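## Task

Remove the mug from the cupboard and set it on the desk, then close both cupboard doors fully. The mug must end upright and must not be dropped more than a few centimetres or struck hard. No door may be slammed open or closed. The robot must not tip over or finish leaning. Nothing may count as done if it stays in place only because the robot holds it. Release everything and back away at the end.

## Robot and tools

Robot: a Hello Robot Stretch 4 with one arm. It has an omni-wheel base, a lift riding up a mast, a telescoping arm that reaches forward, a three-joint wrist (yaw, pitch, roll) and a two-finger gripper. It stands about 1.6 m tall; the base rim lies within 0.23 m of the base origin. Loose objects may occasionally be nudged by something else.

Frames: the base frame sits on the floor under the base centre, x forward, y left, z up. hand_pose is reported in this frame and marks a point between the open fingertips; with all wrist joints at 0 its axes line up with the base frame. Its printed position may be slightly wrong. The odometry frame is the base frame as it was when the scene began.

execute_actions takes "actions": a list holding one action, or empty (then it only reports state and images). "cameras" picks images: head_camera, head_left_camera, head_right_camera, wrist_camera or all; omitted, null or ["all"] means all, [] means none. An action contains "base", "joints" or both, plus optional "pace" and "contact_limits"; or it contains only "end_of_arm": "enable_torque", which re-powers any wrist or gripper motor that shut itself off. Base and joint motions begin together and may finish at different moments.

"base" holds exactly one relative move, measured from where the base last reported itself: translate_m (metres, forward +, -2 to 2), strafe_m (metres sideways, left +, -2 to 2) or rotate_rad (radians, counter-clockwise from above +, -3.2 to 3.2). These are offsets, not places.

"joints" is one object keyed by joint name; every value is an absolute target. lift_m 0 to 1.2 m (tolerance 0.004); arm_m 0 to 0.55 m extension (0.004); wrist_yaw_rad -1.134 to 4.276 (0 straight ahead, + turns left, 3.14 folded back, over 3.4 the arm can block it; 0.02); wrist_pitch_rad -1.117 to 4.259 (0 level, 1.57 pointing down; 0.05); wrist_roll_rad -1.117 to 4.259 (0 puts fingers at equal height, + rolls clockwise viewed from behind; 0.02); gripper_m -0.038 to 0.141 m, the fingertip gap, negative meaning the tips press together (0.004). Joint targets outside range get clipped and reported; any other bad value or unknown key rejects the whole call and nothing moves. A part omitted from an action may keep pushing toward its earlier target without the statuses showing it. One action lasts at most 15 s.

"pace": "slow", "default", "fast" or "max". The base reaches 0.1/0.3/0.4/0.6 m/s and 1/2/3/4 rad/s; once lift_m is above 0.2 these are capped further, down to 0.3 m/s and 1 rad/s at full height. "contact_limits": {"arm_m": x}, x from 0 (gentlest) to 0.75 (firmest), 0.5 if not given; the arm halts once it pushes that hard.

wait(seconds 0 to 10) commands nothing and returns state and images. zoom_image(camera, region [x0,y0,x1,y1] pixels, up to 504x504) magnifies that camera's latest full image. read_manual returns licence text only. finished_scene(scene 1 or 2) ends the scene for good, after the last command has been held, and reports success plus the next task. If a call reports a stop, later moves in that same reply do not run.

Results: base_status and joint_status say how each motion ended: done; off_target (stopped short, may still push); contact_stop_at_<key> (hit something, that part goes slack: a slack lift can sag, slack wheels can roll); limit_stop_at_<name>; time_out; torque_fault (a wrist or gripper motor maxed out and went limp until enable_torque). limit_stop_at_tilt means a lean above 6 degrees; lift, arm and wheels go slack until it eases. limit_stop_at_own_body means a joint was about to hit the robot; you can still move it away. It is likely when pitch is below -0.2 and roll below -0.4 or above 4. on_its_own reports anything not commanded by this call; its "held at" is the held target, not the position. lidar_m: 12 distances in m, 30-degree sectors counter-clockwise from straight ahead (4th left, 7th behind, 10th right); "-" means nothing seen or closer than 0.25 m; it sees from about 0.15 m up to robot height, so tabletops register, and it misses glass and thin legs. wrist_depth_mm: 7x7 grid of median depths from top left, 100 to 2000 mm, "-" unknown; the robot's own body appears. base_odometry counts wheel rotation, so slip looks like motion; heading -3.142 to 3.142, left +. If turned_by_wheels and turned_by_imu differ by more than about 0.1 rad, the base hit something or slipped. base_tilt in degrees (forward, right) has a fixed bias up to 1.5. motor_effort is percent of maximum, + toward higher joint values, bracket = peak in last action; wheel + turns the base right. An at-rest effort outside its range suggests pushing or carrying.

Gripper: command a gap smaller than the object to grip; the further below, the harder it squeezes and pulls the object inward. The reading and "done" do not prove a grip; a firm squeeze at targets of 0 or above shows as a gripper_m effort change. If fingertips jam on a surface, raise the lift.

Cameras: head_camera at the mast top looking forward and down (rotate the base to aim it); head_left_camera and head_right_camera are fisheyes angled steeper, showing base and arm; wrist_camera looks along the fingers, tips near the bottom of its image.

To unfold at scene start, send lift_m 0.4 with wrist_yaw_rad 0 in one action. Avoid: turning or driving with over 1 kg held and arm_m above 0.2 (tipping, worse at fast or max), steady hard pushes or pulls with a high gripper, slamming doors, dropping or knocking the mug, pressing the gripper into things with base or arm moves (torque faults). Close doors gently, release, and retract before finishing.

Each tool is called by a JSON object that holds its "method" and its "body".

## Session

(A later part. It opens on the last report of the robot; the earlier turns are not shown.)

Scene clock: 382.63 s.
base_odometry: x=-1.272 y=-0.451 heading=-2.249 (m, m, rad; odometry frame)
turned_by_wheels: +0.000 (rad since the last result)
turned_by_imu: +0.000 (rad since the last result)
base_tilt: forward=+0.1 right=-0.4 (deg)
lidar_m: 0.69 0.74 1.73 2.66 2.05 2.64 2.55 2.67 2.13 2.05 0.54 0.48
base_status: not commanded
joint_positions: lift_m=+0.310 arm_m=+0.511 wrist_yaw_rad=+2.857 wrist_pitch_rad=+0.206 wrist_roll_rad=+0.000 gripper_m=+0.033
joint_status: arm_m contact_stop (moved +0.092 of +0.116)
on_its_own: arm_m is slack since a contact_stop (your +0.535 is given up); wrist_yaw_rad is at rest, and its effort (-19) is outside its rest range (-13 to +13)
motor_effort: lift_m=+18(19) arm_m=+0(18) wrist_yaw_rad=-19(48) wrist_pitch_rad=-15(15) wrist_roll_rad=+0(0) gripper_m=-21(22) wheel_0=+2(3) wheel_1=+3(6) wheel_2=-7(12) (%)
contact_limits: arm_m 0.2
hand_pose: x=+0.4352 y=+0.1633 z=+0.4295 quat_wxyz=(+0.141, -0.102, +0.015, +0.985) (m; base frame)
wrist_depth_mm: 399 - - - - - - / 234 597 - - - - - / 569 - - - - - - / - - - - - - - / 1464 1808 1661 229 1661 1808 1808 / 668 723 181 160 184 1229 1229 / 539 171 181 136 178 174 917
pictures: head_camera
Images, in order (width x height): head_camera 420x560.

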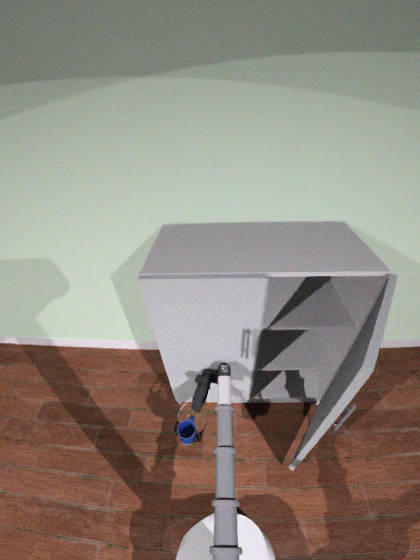

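{"method": "zoom_image", "body": {"camera": "head_camera", "region": [130, 220, 330, 420]}}

Region (130, 220, 330, 420) of head_camera's 420x560 image, scaled by 2.520, with more detail than that image has.

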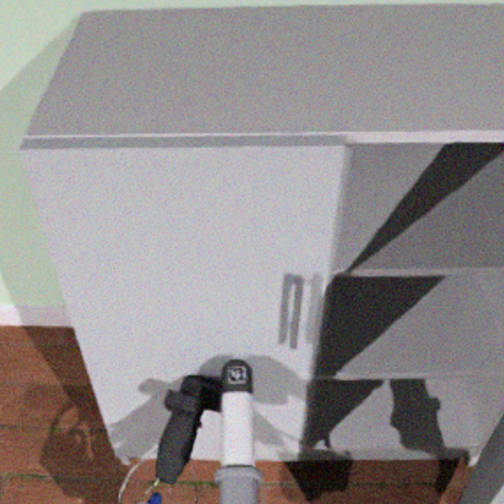

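{"method": "execute_actions", "body": {"actions": [{"base": {"strafe_m": -0.14}, "joints": {"arm_m": 0.12, "wrist_yaw_rad": 2.95}, "pace": "fast"}], "cameras": ["head_camera"]}}

Scene clock: 406.00 s.
base_odometry: x=-1.381 y=-0.363 heading=-2.249 (m, m, rad; odometry frame)
turned_by_wheels: +0.000 (rad since the last result)
turned_by_imu: +0.000 (rad since the last result)
base_tilt: forward=+0.0 right=-0.4 (deg)
lidar_m: 0.67 0.74 1.70 2.79 2.20 2.64 2.53 2.65 1.99 1.91 1.67 0.40
base_status: done
joint_positions: lift_m=+0.310 arm_m=+0.121 wrist_yaw_rad=+2.950 wrist_pitch_rad=+0.205 wrist_roll_rad=+0.000 gripper_m=+0.033
joint_status: all done
motor_effort: lift_m=+18(19) arm_m=-6(9) wrist_yaw_rad=-2(9) wrist_pitch_rad=-13(14) wrist_roll_rad=+0(0) gripper_m=-21(23) wheel_0=+0(9) wheel_1=-1(6) wheel_2=-1(7) (%)
hand_pose: x=+0.0313 y=+0.1395 z=+0.4297 quat_wxyz=(+0.095, -0.102, +0.010, +0.990) (m; base frame)
wrist_depth_mm: 128 236 - - - - - / 141 240 - - - - - / 236 - - - - - - / - - - - - - - / 1756 1808 1661 229 1618 1808 1863 / 1182 1205 181 159 184 1229 1255 / 904 172 180 136 179 174 917
pictures: head_camera
Images, in order (width x height): head_camera 420x560.

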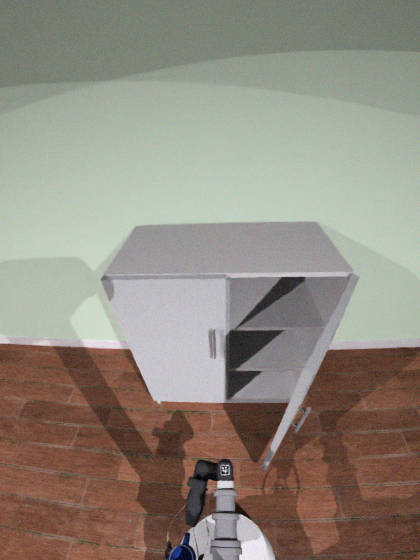

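{"method": "execute_actions", "body": {"actions": [{"base": {"strafe_m": -0.395}, "joints": {"arm_m": 0.065}, "pace": "fast"}], "cameras": ["head_camera", "head_left_camera"]}}

Scene clock: 410.33 s.
base_odometry: x=-1.689 y=-0.115 heading=-2.249 (m, m, rad; odometry frame)
turned_by_wheels: +0.000 (rad since the last result)
turned_by_imu: -0.001 (rad since the last result)
base_tilt: forward=+0.0 right=-0.5 (deg)
lidar_m: 0.44 0.39 1.02 3.19 2.56 2.65 2.56 2.15 1.57 1.52 1.60 1.20
base_status: done
joint_positions: lift_m=+0.310 arm_m=+0.066 wrist_yaw_rad=+2.950 wrist_pitch_rad=+0.205 wrist_roll_rad=+0.000 gripper_m=+0.033
joint_status: all done
motor_effort: lift_m=+18(18) arm_m=-6(6) wrist_yaw_rad=+0(2) wrist_pitch_rad=-13(13) wrist_roll_rad=+0(0) gripper_m=-23(21) wheel_0=-1(11) wheel_1=+0(12) wheel_2=+0(1) (%)
hand_pose: x=-0.0236 y=+0.1396 z=+0.4297 quat_wxyz=(+0.095, -0.102, +0.010, +0.990) (m; base frame)
wrist_depth_mm: 144 208 - - - - - / 160 215 - - - - - / 190 - - - - - - / - - - - - - - / 1756 1756 1618 229 1618 1863 1863 / 1182 1205 180 159 184 1229 1229 / 904 172 181 136 178 173 917
pictures: head_camera, head_left_camera
Images, in order (width x height): head_camera 420x560, head_left_camera 420x672.

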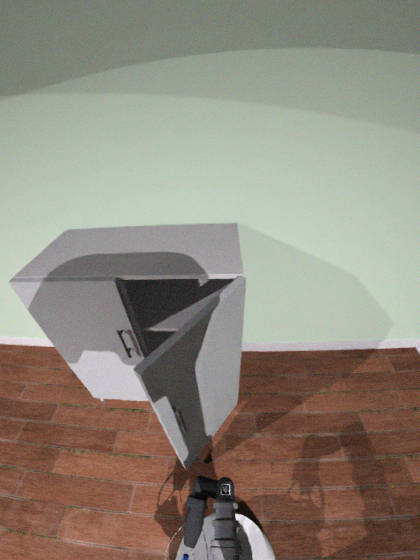

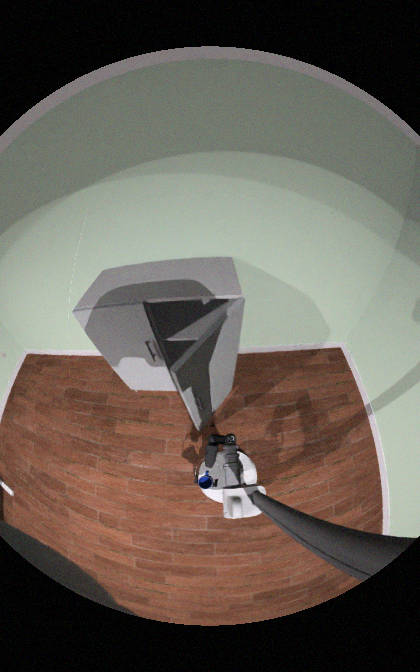

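{"method": "execute_actions", "body": {"actions": [{"joints": {"arm_m": 0.24, "wrist_yaw_rad": 3.12}, "pace": "fast", "contact_limits": {"arm_m": 0.3}}], "cameras": ["head_camera"]}}

Scene clock: 413.87 s.
base_odometry: x=-1.689 y=-0.115 heading=-2.249 (m, m, rad; odometry frame)
turned_by_wheels: +0.000 (rad since the last result)
turned_by_imu: +0.001 (rad since the last result)
base_tilt: forward=+0.1 right=-0.5 (deg)
lidar_m: 0.47 0.40 1.01 3.20 2.57 2.66 2.55 2.14 1.58 1.52 1.59 1.23
base_status: not commanded
joint_positions: lift_m=+0.310 arm_m=+0.239 wrist_yaw_rad=+3.120 wrist_pitch_rad=+0.205 wrist_roll_rad=+0.000 gripper_m=+0.033
joint_status: all done
motor_effort: lift_m=+19(19) arm_m=+6(7) wrist_yaw_rad=+1(7) wrist_pitch_rad=-14(14) wrist_roll_rad=+1(0) gripper_m=-23(22) wheel_0=-1(1) wheel_1=-1(0) wheel_2=+0(0) (%)
contact_limits: arm_m 0.3
hand_pose: x=+0.1293 y=+0.0936 z=+0.4296 quat_wxyz=(+0.011, -0.102, +0.001, +0.995) (m; base frame)
wrist_depth_mm: 107 119 392 - - - - / 118 160 242 - - - - / - 245 452 - - - - / - 407 - - - - - / 1708 445 1618 230 1708 1808 1863 / 1182 418 181 159 184 1229 1229 / 878 172 181 136 178 174 917
pictures: head_camera
Images, in order (width x height): head_camera 420x560.

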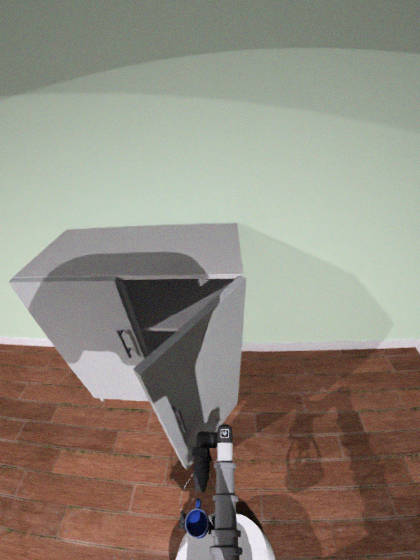

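{"method": "execute_actions", "body": {"actions": [{"joints": {"arm_m": 0.34}, "contact_limits": {"arm_m": 0.25}}], "cameras": ["head_camera"]}}

Scene clock: 418.20 s.
base_odometry: x=-1.689 y=-0.115 heading=-2.250 (m, m, rad; odometry frame)
turned_by_wheels: +0.000 (rad since the last result)
turned_by_imu: +0.001 (rad since the last result)
base_tilt: forward=+0.0 right=-0.4 (deg)
lidar_m: 0.53 0.46 1.03 3.19 2.54 2.65 2.55 2.18 1.58 1.52 1.58 1.23
base_status: not commanded
joint_positions: lift_m=+0.310 arm_m=+0.339 wrist_yaw_rad=+3.120 wrist_pitch_rad=+0.205 wrist_roll_rad=+0.000 gripper_m=+0.033
joint_status: all done
motor_effort: lift_m=+19(18) arm_m=+6(5) wrist_yaw_rad=+0(8) wrist_pitch_rad=-15(15) wrist_roll_rad=+0(0) gripper_m=-22(23) wheel_0=-1(2) wheel_1=-1(1) wheel_2=-1(1) (%)
contact_limits: arm_m 0.25
hand_pose: x=+0.2293 y=+0.0935 z=+0.4296 quat_wxyz=(+0.011, -0.102, +0.001, +0.995) (m; base frame)
wrist_depth_mm: 107 143 539 - - - - / 122 171 289 - - - - / - 455 459 - - - - / - - - - - - - / 1808 1499 1661 229 1661 1863 1863 / 1182 1060 181 159 184 1229 1229 / 904 172 181 136 178 174 917
pictures: head_camera
Images, in order (width x height): head_camera 420x560.

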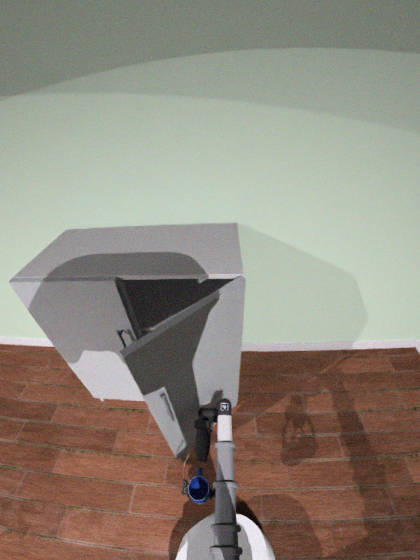

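{"method": "execute_actions", "body": {"actions": [{"base": {"strafe_m": 0.08}, "joints": {"arm_m": 0.41}, "contact_limits": {"arm_m": 0.25}}], "cameras": ["head_camera"]}}

Scene clock: 421.93 s.
base_odometry: x=-1.626 y=-0.165 heading=-2.250 (m, m, rad; odometry frame)
turned_by_wheels: +0.000 (rad since the last result)
turned_by_imu: +0.001 (rad since the last result)
base_tilt: forward=+0.1 right=-0.5 (deg)
lidar_m: 0.64 0.61 1.04 3.11 2.46 2.66 2.55 2.27 1.67 1.59 1.66 1.21
base_status: done
joint_positions: lift_m=+0.310 arm_m=+0.409 wrist_yaw_rad=+3.120 wrist_pitch_rad=+0.205 wrist_roll_rad=+0.000 gripper_m=+0.033
joint_status: all done
motor_effort: lift_m=+19(19) arm_m=+6(11) wrist_yaw_rad=+1(9) wrist_pitch_rad=-15(14) wrist_roll_rad=+0(0) gripper_m=-22(21) wheel_0=+1(6) wheel_1=-1(11) wheel_2=-1(3) (%)
contact_limits: arm_m 0.25
hand_pose: x=+0.2993 y=+0.0935 z=+0.4296 quat_wxyz=(+0.011, -0.102, +0.001, +0.995) (m; base frame)
wrist_depth_mm: - 143 - - - - - / 129 171 314 - - - - / - 554 525 - - - - / - - - - - - - / 1756 1618 1499 229 1661 1863 1863 / 1229 1118 181 159 184 1229 1229 / 904 172 181 136 178 174 917
pictures: head_camera
Images, in order (width x height): head_camera 420x560.

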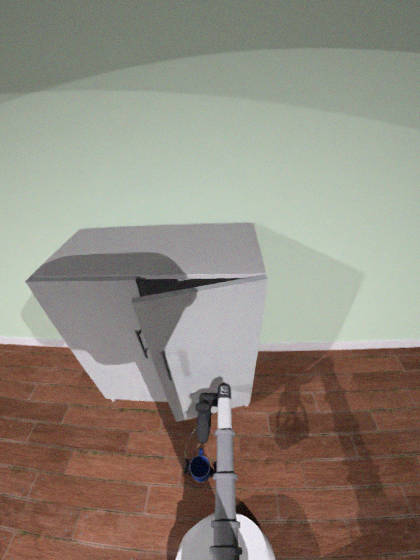

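{"method": "execute_actions", "body": {"actions": [{"base": {"strafe_m": 0.1}, "joints": {"arm_m": 0.535}, "pace": "slow", "contact_limits": {"arm_m": 0.17}}], "cameras": ["head_camera"]}}

Scene clock: 426.93 s.
base_odometry: x=-1.548 y=-0.228 heading=-2.250 (m, m, rad; odometry frame)
turned_by_wheels: +0.000 (rad since the last result)
turned_by_imu: +0.001 (rad since the last result)
base_tilt: forward=+0.0 right=-0.4 (deg)
lidar_m: 0.69 0.73 1.71 3.02 2.38 2.62 2.56 2.39 1.77 1.69 1.65 0.73
base_status: done
joint_positions: lift_m=+0.310 arm_m=+0.531 wrist_yaw_rad=+3.128 wrist_pitch_rad=+0.205 wrist_roll_rad=+0.000 gripper_m=+0.033
joint_status: arm_m contact_stop (moved +0.122 of +0.126)
on_its_own: arm_m is slack since a contact_stop; wrist_yaw_rad is at rest, and its effort (-23) is outside its rest range (-13 to +13)
motor_effort: lift_m=+18(18) arm_m=+0(14) wrist_yaw_rad=-23(32) wrist_pitch_rad=-13(14) wrist_roll_rad=+0(0) gripper_m=-23(22) wheel_0=+0(6) wheel_1=+4(5) wheel_2=-9(9) (%)
contact_limits: arm_m 0.17
hand_pose: x=+0.4209 y=+0.0913 z=+0.4296 quat_wxyz=(+0.007, -0.102, +0.001, +0.995) (m; base frame)
wrist_depth_mm: - 142 - - - - - / 106 166 250 - - - - / - - 640 - - - - / - - - - - - - / 1756 1808 699 229 1661 1921 1808 / 1205 1182 181 159 184 1229 1229 / 891 171 181 136 178 174 917
pictures: head_camera
Images, in order (width x height): head_camera 420x560.

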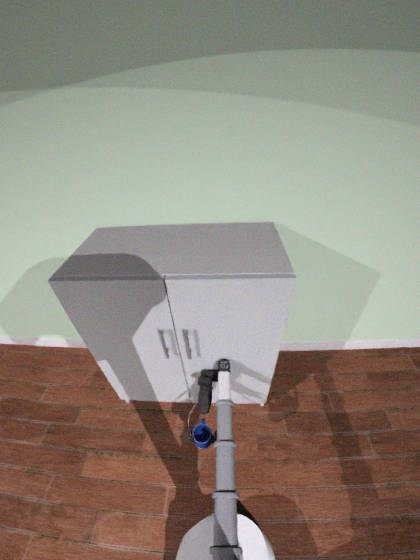

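{"method": "zoom_image", "body": {"camera": "head_camera", "region": [40, 240, 310, 420]}}

Region (40, 240, 310, 420) of head_camera's 420x560 image, scaled by 1.867, with more detail than that image has.

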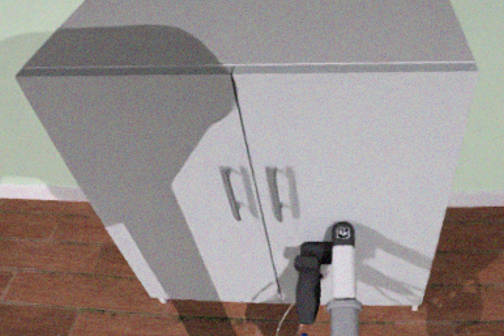

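{"method": "execute_actions", "body": {"actions": [{"base": {"translate_m": -0.6}, "joints": {"arm_m": 0.15, "wrist_yaw_rad": 2.95}, "pace": "max"}], "cameras": ["head_camera", "head_left_camera"]}}

Scene clock: 447.43 s.
base_odometry: x=-1.172 y=+0.239 heading=-2.250 (m, m, rad; odometry frame)
turned_by_wheels: +0.000 (rad since the last result)
turned_by_imu: +0.002 (rad since the last result)
base_tilt: forward=+0.1 right=-0.4 (deg)
lidar_m: 1.30 1.36 2.57 2.27 2.36 2.03 1.94 1.99 1.74 1.69 1.79 1.86
base_status: done
joint_positions: lift_m=+0.310 arm_m=+0.151 wrist_yaw_rad=+2.950 wrist_pitch_rad=+0.205 wrist_roll_rad=+0.000 gripper_m=+0.033
joint_status: all done
motor_effort: lift_m=+19(18) arm_m=-6(7) wrist_yaw_rad=-2(34) wrist_pitch_rad=-14(14) wrist_roll_rad=+0(0) gripper_m=-22(21) wheel_0=-1(8) wheel_1=+1(7) wheel_2=-1(14) (%)
hand_pose: x=+0.0612 y=+0.1395 z=+0.4297 quat_wxyz=(+0.095, -0.102, +0.010, +0.990) (m; base frame)
wrist_depth_mm: 149 264 - - - - - / 156 266 - - - - - / 265 402 - - - - - / - - - - - - - / 1661 1808 1618 229 1708 1863 1808 / 1118 1205 181 160 184 1255 1229 / 854 172 181 136 179 174 917
pictures: head_camera, head_left_camera
Images, in order (width x height): head_camera 420x560, head_left_camera 420x672.

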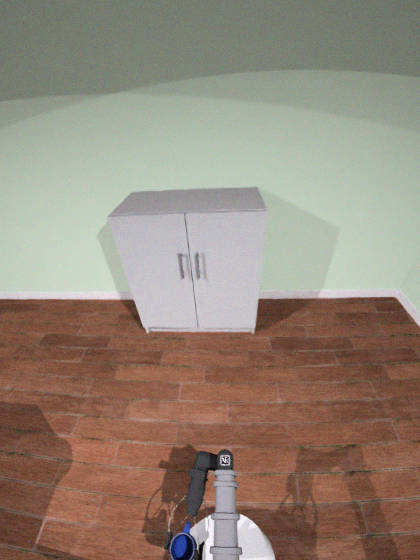

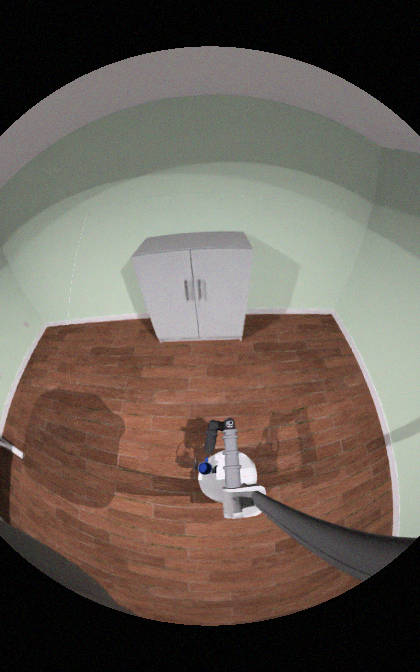

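{"method": "execute_actions", "body": {"actions": [{"base": {"rotate_rad": 1.72}, "joints": {"wrist_yaw_rad": 0.0}, "pace": "max"}]}}

Scene clock: 451.60 s.
base_odometry: x=-1.171 y=+0.239 heading=-0.530 (m, m, rad; odometry frame)
turned_by_wheels: +1.720 (rad since the last result)
turned_by_imu: +1.719 (rad since the last result)
base_tilt: forward=+0.0 right=-0.4 (deg)
lidar_m: 2.25 2.35 1.92 1.91 2.09 1.72 1.70 1.91 1.31 1.28 1.46 3.03
base_status: done
joint_positions: lift_m=+0.310 arm_m=+0.151 wrist_yaw_rad=+0.000 wrist_pitch_rad=+0.205 wrist_roll_rad=+0.000 gripper_m=+0.033
joint_status: all done
motor_effort: lift_m=+19(19) arm_m=-6(5) wrist_yaw_rad=-2(11) wrist_pitch_rad=-14(14) wrist_roll_rad=+0(0) gripper_m=-20(22) wheel_0=-1(10) wheel_1=-1(13) wheel_2=-1(8) (%)
hand_pose: x=+0.6044 y=-0.0873 z=+0.4296 quat_wxyz=(+0.995, +0.000, +0.102, +0.000) (m; base frame)
wrist_depth_mm: - - - - - - - / - - - - - - - / - - - - - - - / - - - - - - - / 1708 1756 1618 229 1618 1756 1808 / 1182 1182 181 159 183 1205 1229 / 891 172 181 136 178 174 917
pictures: head_camera, head_left_camera, head_right_camera, wrist_camera
Images, in order (width x height): head_camera 420x560, head_left_camera 420x672, head_right_camera 420x672, wrist_camera 616x392.

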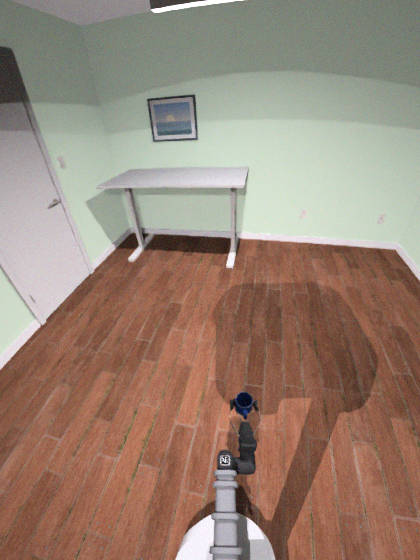

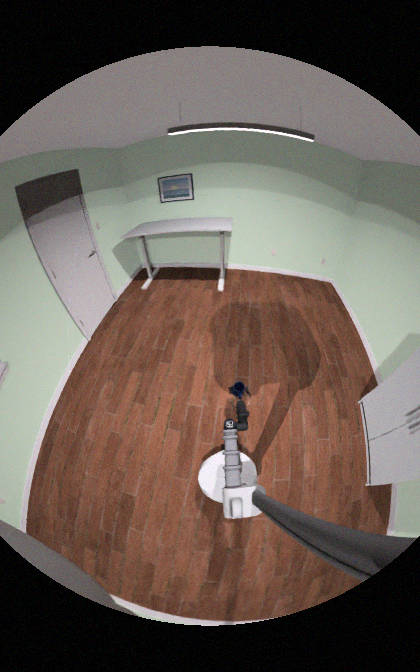

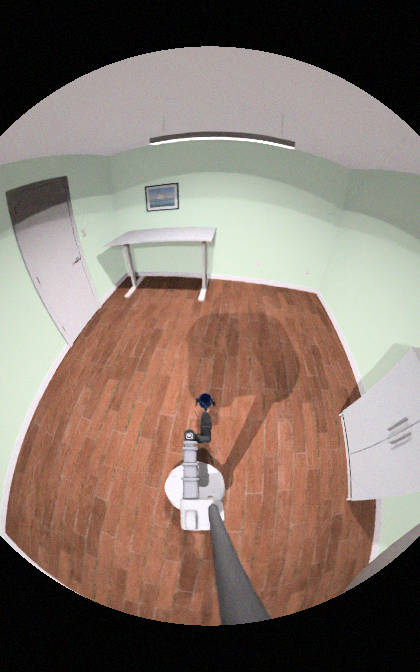

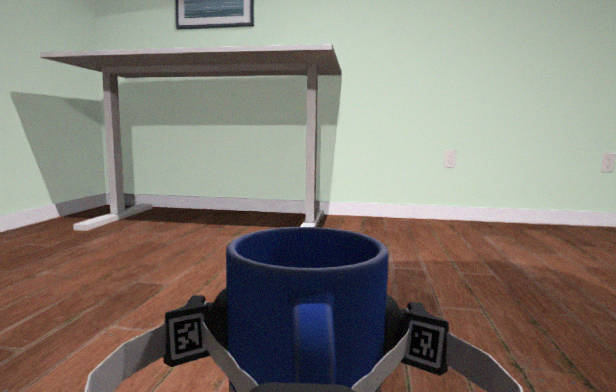

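{"method": "execute_actions", "body": {"actions": [{"base": {"translate_m": 1.46}, "joints": {"lift_m": 1.01, "arm_m": 0.5, "wrist_yaw_rad": 0.5}, "pace": "max"}]}}

Scene clock: 469.60 s.
base_odometry: x=+0.088 y=-0.499 heading=-0.531 (m, m, rad; odometry frame)
turned_by_wheels: +0.000 (rad since the last result)
turned_by_imu: -0.001 (rad since the last result)
base_tilt: forward=+0.1 right=-0.4 (deg)
lidar_m: 0.79 0.90 1.37 1.66 1.88 2.99 3.13 1.92 1.74 2.02 1.93 1.59
base_status: done
joint_positions: lift_m=+1.010 arm_m=+0.499 wrist_yaw_rad=+0.500 wrist_pitch_rad=+0.205 wrist_roll_rad=+0.000 gripper_m=+0.033
joint_status: all done
motor_effort: lift_m=+24(25) arm_m=+6(6) wrist_yaw_rad=-1(14) wrist_pitch_rad=-12(17) wrist_roll_rad=+0(0) gripper_m=-23(21) wheel_0=-2(9) wheel_1=-1(8) wheel_2=+0(13) (%)
hand_pose: x=+0.9597 y=+0.0587 z=+1.1292 quat_wxyz=(+0.964, -0.025, +0.099, +0.246) (m; base frame)
wrist_depth_mm: 1366 1464 1138 960 842 750 661 / 1366 1464 1182 976 854 768 668 / 1366 1499 1229 1008 878 759 683 / 1397 1499 1255 1042 891 778 691 / 917 917 854 230 854 788 699 / 627 634 181 159 183 640 647 / 469 172 181 136 178 174 484
pictures: head_camera, head_left_camera, head_right_camera, wrist_camera
Images, in order (width x height): head_camera 420x560, head_left_camera 420x672, head_right_camera 420x672, wrist_camera 616x392.

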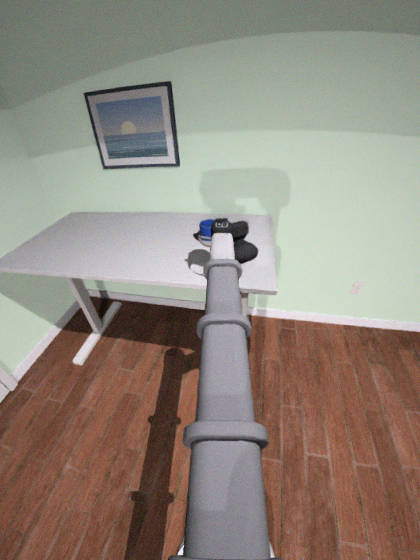

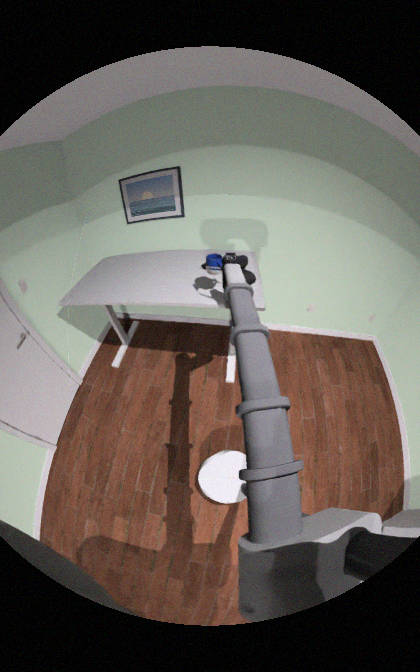

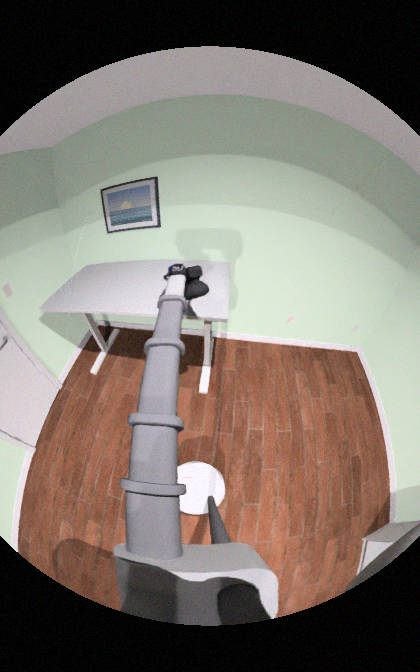

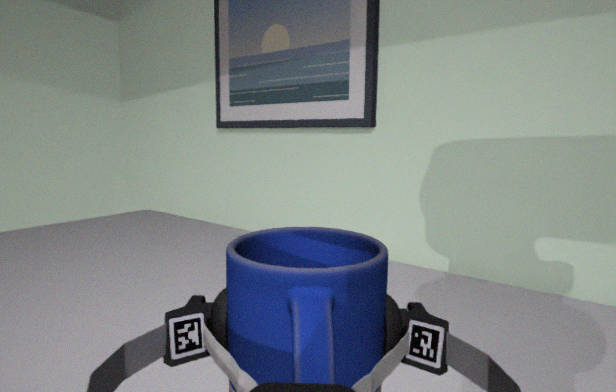

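{"method": "execute_actions", "body": {"actions": [{"joints": {"lift_m": 0.905}, "pace": "fast"}], "cameras": ["head_camera", "wrist_camera"]}}

Scene clock: 475.37 s.
base_odometry: x=+0.088 y=-0.499 heading=-0.531 (m, m, rad; odometry frame)
turned_by_wheels: +0.000 (rad since the last result)
turned_by_imu: +0.001 (rad since the last result)
base_tilt: forward=+0.1 right=-0.4 (deg)
lidar_m: 0.79 0.90 1.38 1.67 1.88 2.93 3.14 1.94 1.74 2.02 1.95 1.59
base_status: not commanded
joint_positions: lift_m=+0.905 arm_m=+0.499 wrist_yaw_rad=+0.500 wrist_pitch_rad=+0.205 wrist_roll_rad=+0.000 gripper_m=+0.033
joint_status: all done
motor_effort: lift_m=+18(22) arm_m=+6(6) wrist_yaw_rad=-1(0) wrist_pitch_rad=-13(15) wrist_roll_rad=+0(0) gripper_m=-22(22) wheel_0=-2(2) wheel_1=-1(1) wheel_2=-1(1) (%)
hand_pose: x=+0.9596 y=+0.0587 z=+1.0246 quat_wxyz=(+0.964, -0.025, +0.099, +0.246) (m; base frame)
wrist_depth_mm: 1366 1464 1138 976 842 750 676 / 1366 1464 1160 991 866 750 676 / 1366 1499 1229 1025 891 768 683 / 1118 1098 1118 991 878 778 683 / 580 580 539 229 549 603 609 / 392 394 181 159 184 402 404 / 296 172 181 136 178 174 303
pictures: head_camera, wrist_camera
Images, in order (width x height): head_camera 420x560, wrist_camera 616x392.

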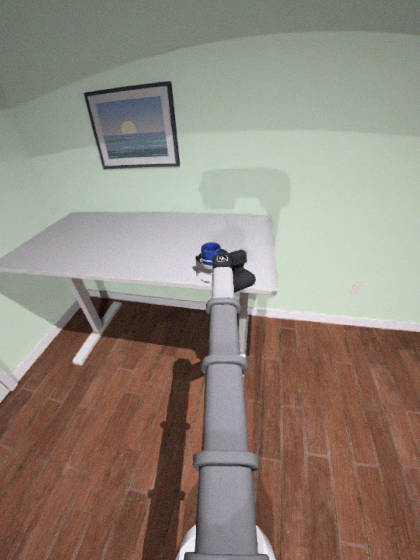

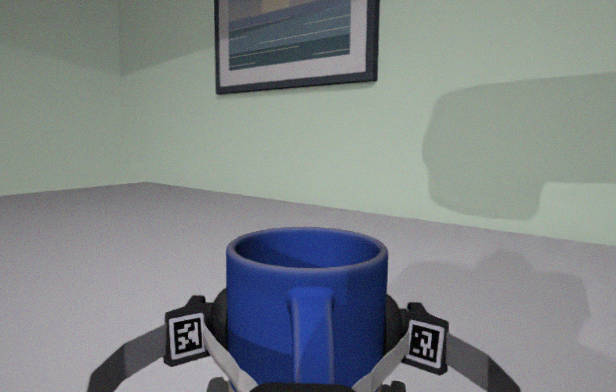

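{"method": "execute_actions", "body": {"actions": [{"joints": {"lift_m": 0.878}, "pace": "slow"}], "cameras": ["wrist_camera"]}}

Scene clock: 479.23 s.
base_odometry: x=+0.088 y=-0.499 heading=-0.531 (m, m, rad; odometry frame)
turned_by_wheels: +0.000 (rad since the last result)
turned_by_imu: +0.001 (rad since the last result)
base_tilt: forward=+0.1 right=-0.4 (deg)
lidar_m: 0.80 0.88 1.39 1.67 1.88 2.96 3.14 1.94 1.75 2.02 1.94 1.58
base_status: not commanded
joint_positions: lift_m=+0.878 arm_m=+0.499 wrist_yaw_rad=+0.500 wrist_pitch_rad=+0.205 wrist_roll_rad=+0.000 gripper_m=+0.033
joint_status: all done
motor_effort: lift_m=+18(20) arm_m=+6(6) wrist_yaw_rad=+0(0) wrist_pitch_rad=-14(14) wrist_roll_rad=+0(0) gripper_m=-21(22) wheel_0=-2(2) wheel_1=-1(1) wheel_2=-1(0) (%)
hand_pose: x=+0.9596 y=+0.0587 z=+0.9976 quat_wxyz=(+0.964, -0.025, +0.099, +0.246) (m; base frame)
wrist_depth_mm: 1308 1464 1138 960 854 741 668 / 1336 1464 1160 991 866 750 676 / 1366 1499 1229 1025 878 768 683 / 917 946 960 960 854 768 699 / 492 492 455 229 466 512 512 / 329 336 181 160 184 343 342 / 250 172 181 136 179 173 257
pictures: wrist_camera
Images, in order (width x height): wrist_camera 616x392.

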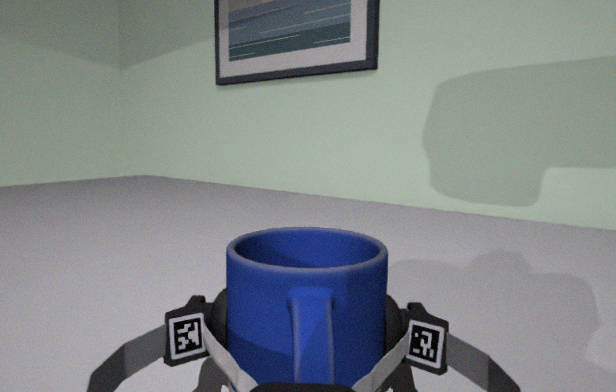

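{"method": "execute_actions", "body": {"actions": [{"joints": {"lift_m": 0.866}, "pace": "slow"}], "cameras": ["wrist_camera"]}}

Scene clock: 481.33 s.
base_odometry: x=+0.088 y=-0.499 heading=-0.531 (m, m, rad; odometry frame)
turned_by_wheels: +0.000 (rad since the last result)
turned_by_imu: +0.000 (rad since the last result)
base_tilt: forward=+0.0 right=-0.4 (deg)
lidar_m: 0.78 0.89 1.42 1.67 1.88 2.96 3.16 1.93 1.73 2.02 1.95 1.58
base_status: not commanded
joint_positions: lift_m=+0.866 arm_m=+0.499 wrist_yaw_rad=+0.500 wrist_pitch_rad=+0.202 wrist_roll_rad=+0.000 gripper_m=+0.033
joint_status: all done
motor_effort: lift_m=+16(15) arm_m=+6(6) wrist_yaw_rad=+0(1) wrist_pitch_rad=-5(15) wrist_roll_rad=+0(0) gripper_m=-21(24) wheel_0=-2(2) wheel_1=-1(1) wheel_2=+0(1) (%)
hand_pose: x=+0.9598 y=+0.0588 z=+0.9867 quat_wxyz=(+0.964, -0.025, +0.098, +0.246) (m; base frame)
wrist_depth_mm: 1366 1499 1138 960 866 741 668 / 1366 1499 1205 1008 866 750 668 / 1397 1499 1229 1025 878 759 683 / 891 904 917 931 842 750 699 / 462 466 430 229 436 484 488 / 312 315 181 159 184 322 322 / 235 172 181 136 178 174 242
pictures: wrist_camera
Images, in order (width x height): wrist_camera 616x392.

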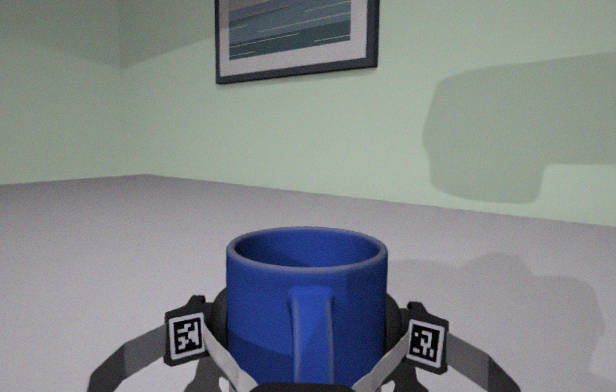

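{"method": "execute_actions", "body": {"actions": [{"joints": {"gripper_m": 0.105}}], "cameras": ["wrist_camera"]}}

Scene clock: 484.23 s.
base_odometry: x=+0.088 y=-0.499 heading=-0.531 (m, m, rad; odometry frame)
turned_by_wheels: +0.000 (rad since the last result)
turned_by_imu: +0.000 (rad since the last result)
base_tilt: forward=+0.1 right=-0.4 (deg)
lidar_m: 0.80 0.90 1.40 1.67 1.89 2.97 3.14 1.94 1.73 2.03 1.97 1.58
base_status: not commanded
joint_positions: lift_m=+0.866 arm_m=+0.499 wrist_yaw_rad=+0.500 wrist_pitch_rad=+0.202 wrist_roll_rad=+0.000 gripper_m=+0.105
joint_status: all done
motor_effort: lift_m=+17(17) arm_m=+6(6) wrist_yaw_rad=+1(1) wrist_pitch_rad=-4(5) wrist_roll_rad=+0(0) gripper_m=-1(21) wheel_0=-2(2) wheel_1=-1(1) wheel_2=+0(1) (%)
hand_pose: x=+0.9598 y=+0.0588 z=+0.9868 quat_wxyz=(+0.964, -0.025, +0.098, +0.246) (m; base frame)
wrist_depth_mm: 1336 1464 1160 976 854 741 668 / 1366 1464 1182 991 854 759 676 / 1366 1499 1255 1025 891 768 683 / 878 904 904 931 842 768 691 / 462 469 394 237 439 484 488 / 312 297 207 174 211 322 324 / 235 224 217 145 194 229 241
pictures: wrist_camera
Images, in order (width x height): wrist_camera 616x392.

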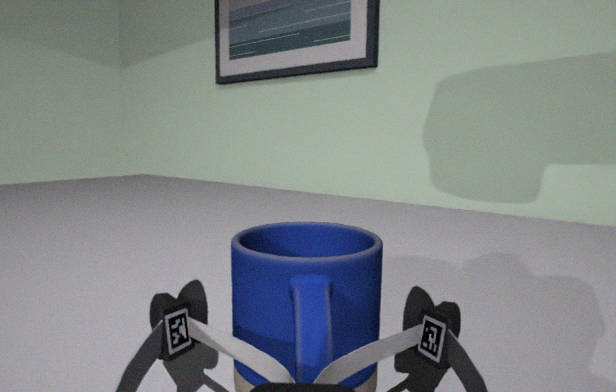

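{"method": "execute_actions", "body": {"actions": [{"joints": {"lift_m": 0.97}, "pace": "fast"}], "cameras": ["head_camera", "wrist_camera"]}}

{"method": "execute_actions", "body": {"actions": [{"base": {"translate_m": -0.15}, "joints": {"arm_m": 0.15}, "pace": "max"}], "cameras": ["head_camera", "head_right_camera", "wrist_camera"]}}

Scene clock: 497.20 s.
base_odometry: x=+0.088 y=-0.499 heading=-0.531 (m, m, rad; odometry frame)
turned_by_wheels: +0.000 (rad since the last result)
turned_by_imu: +0.001 (rad since the last result)
base_tilt: forward=+0.0 right=-0.5 (deg)
lidar_m: 0.79 0.88 1.41 1.68 1.88 2.97 3.14 1.94 1.74 2.03 1.95 1.58
base_status: not commanded
joint_positions: lift_m=+0.970 arm_m=+0.499 wrist_yaw_rad=+0.500 wrist_pitch_rad=+0.202 wrist_roll_rad=+0.000 gripper_m=+0.105
joint_status: all done
motor_effort: lift_m=+24(31) arm_m=+5(6) wrist_yaw_rad=+0(1) wrist_pitch_rad=-5(4) wrist_roll_rad=+0(0) gripper_m=-1(0) wheel_0=-2(2) wheel_1=-1(1) wheel_2=-1(1) (%)
hand_pose: x=+0.9598 y=+0.0588 z=+1.0901 quat_wxyz=(+0.964, -0.025, +0.098, +0.246) (m; base frame)
wrist_depth_mm: 1366 1464 1160 960 842 741 668 / 1336 1499 1182 991 866 759 676 / 1366 1537 1255 1025 891 768 676 / 1397 1499 1229 1042 891 768 691 / 798 820 831 842 831 768 699 / 539 517 521 559 525 564 559 / 407 392 379 418 379 402 421
pictures: head_camera, wrist_camera
Images, in order (width x height): head_camera 420x560, wrist_camera 616x392.

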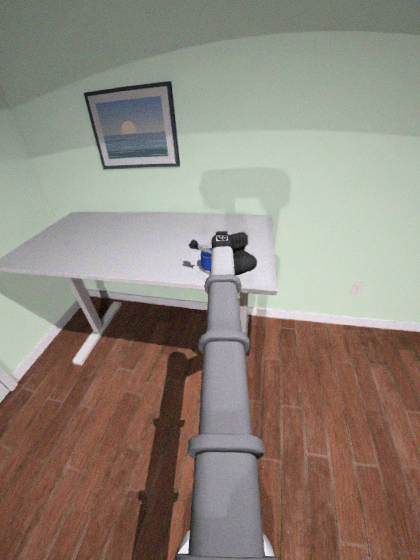

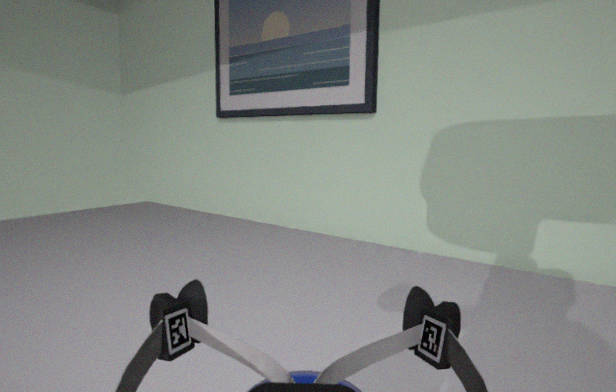

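Scene clock: 498.97 s.
base_odometry: x=-0.041 y=-0.423 heading=-0.530 (m, m, rad; odometry frame)
turned_by_wheels: +0.000 (rad since the last result)
turned_by_imu: +0.001 (rad since the last result)
base_tilt: forward=+0.0 right=-0.4 (deg)
lidar_m: 0.91 1.04 1.65 1.70 1.91 3.01 3.00 1.88 1.65 1.99 2.12 1.74
base_status: done
joint_positions: lift_m=+0.970 arm_m=+0.151 wrist_yaw_rad=+0.500 wrist_pitch_rad=+0.202 wrist_roll_rad=+0.000 gripper_m=+0.105
joint_status: all done
motor_effort: lift_m=+24(24) arm_m=-6(7) wrist_yaw_rad=+1(1) wrist_pitch_rad=-5(5) wrist_roll_rad=+1(1) gripper_m=+0(1) wheel_0=+1(3) wheel_1=+0(4) wheel_2=+1(11) (%)
hand_pose: x=+0.6119 y=+0.0588 z=+1.0900 quat_wxyz=(+0.964, -0.025, +0.098, +0.246) (m; base frame)
wrist_depth_mm: 1397 1661 1808 1537 1308 1182 1042 / 1430 1661 1863 1537 1336 1182 1060 / 1464 1708 1921 1618 1397 1205 1078 / 1430 1618 1576 1576 1366 1205 1078 / 1499 1661 1025 820 768 768 842 / 1537 1708 1921 1661 634 564 569 / 1499 1708 1576 1661 1397 1205 798
pictures: head_camera, head_right_camera, wrist_camera
Images, in order (width x height): head_camera 420x560, head_right_camera 420x672, wrist_camera 616x392.

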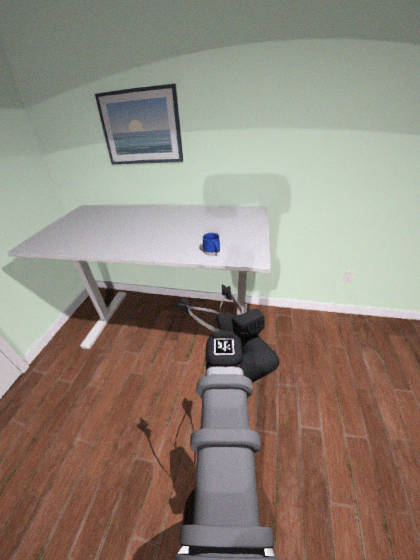

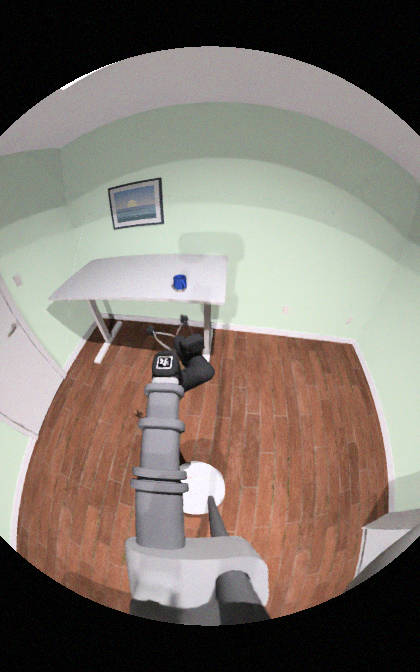

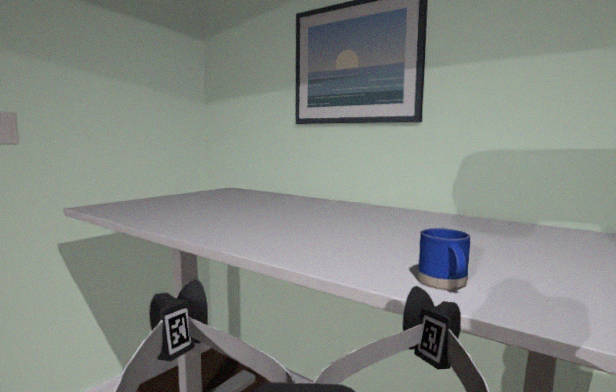

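The mug is standing on the desk, both doors were flush when last checked, and the robot is clear.

{"method": "finished_scene", "body": {"scene": 1}}

The scene is finished: the task was done.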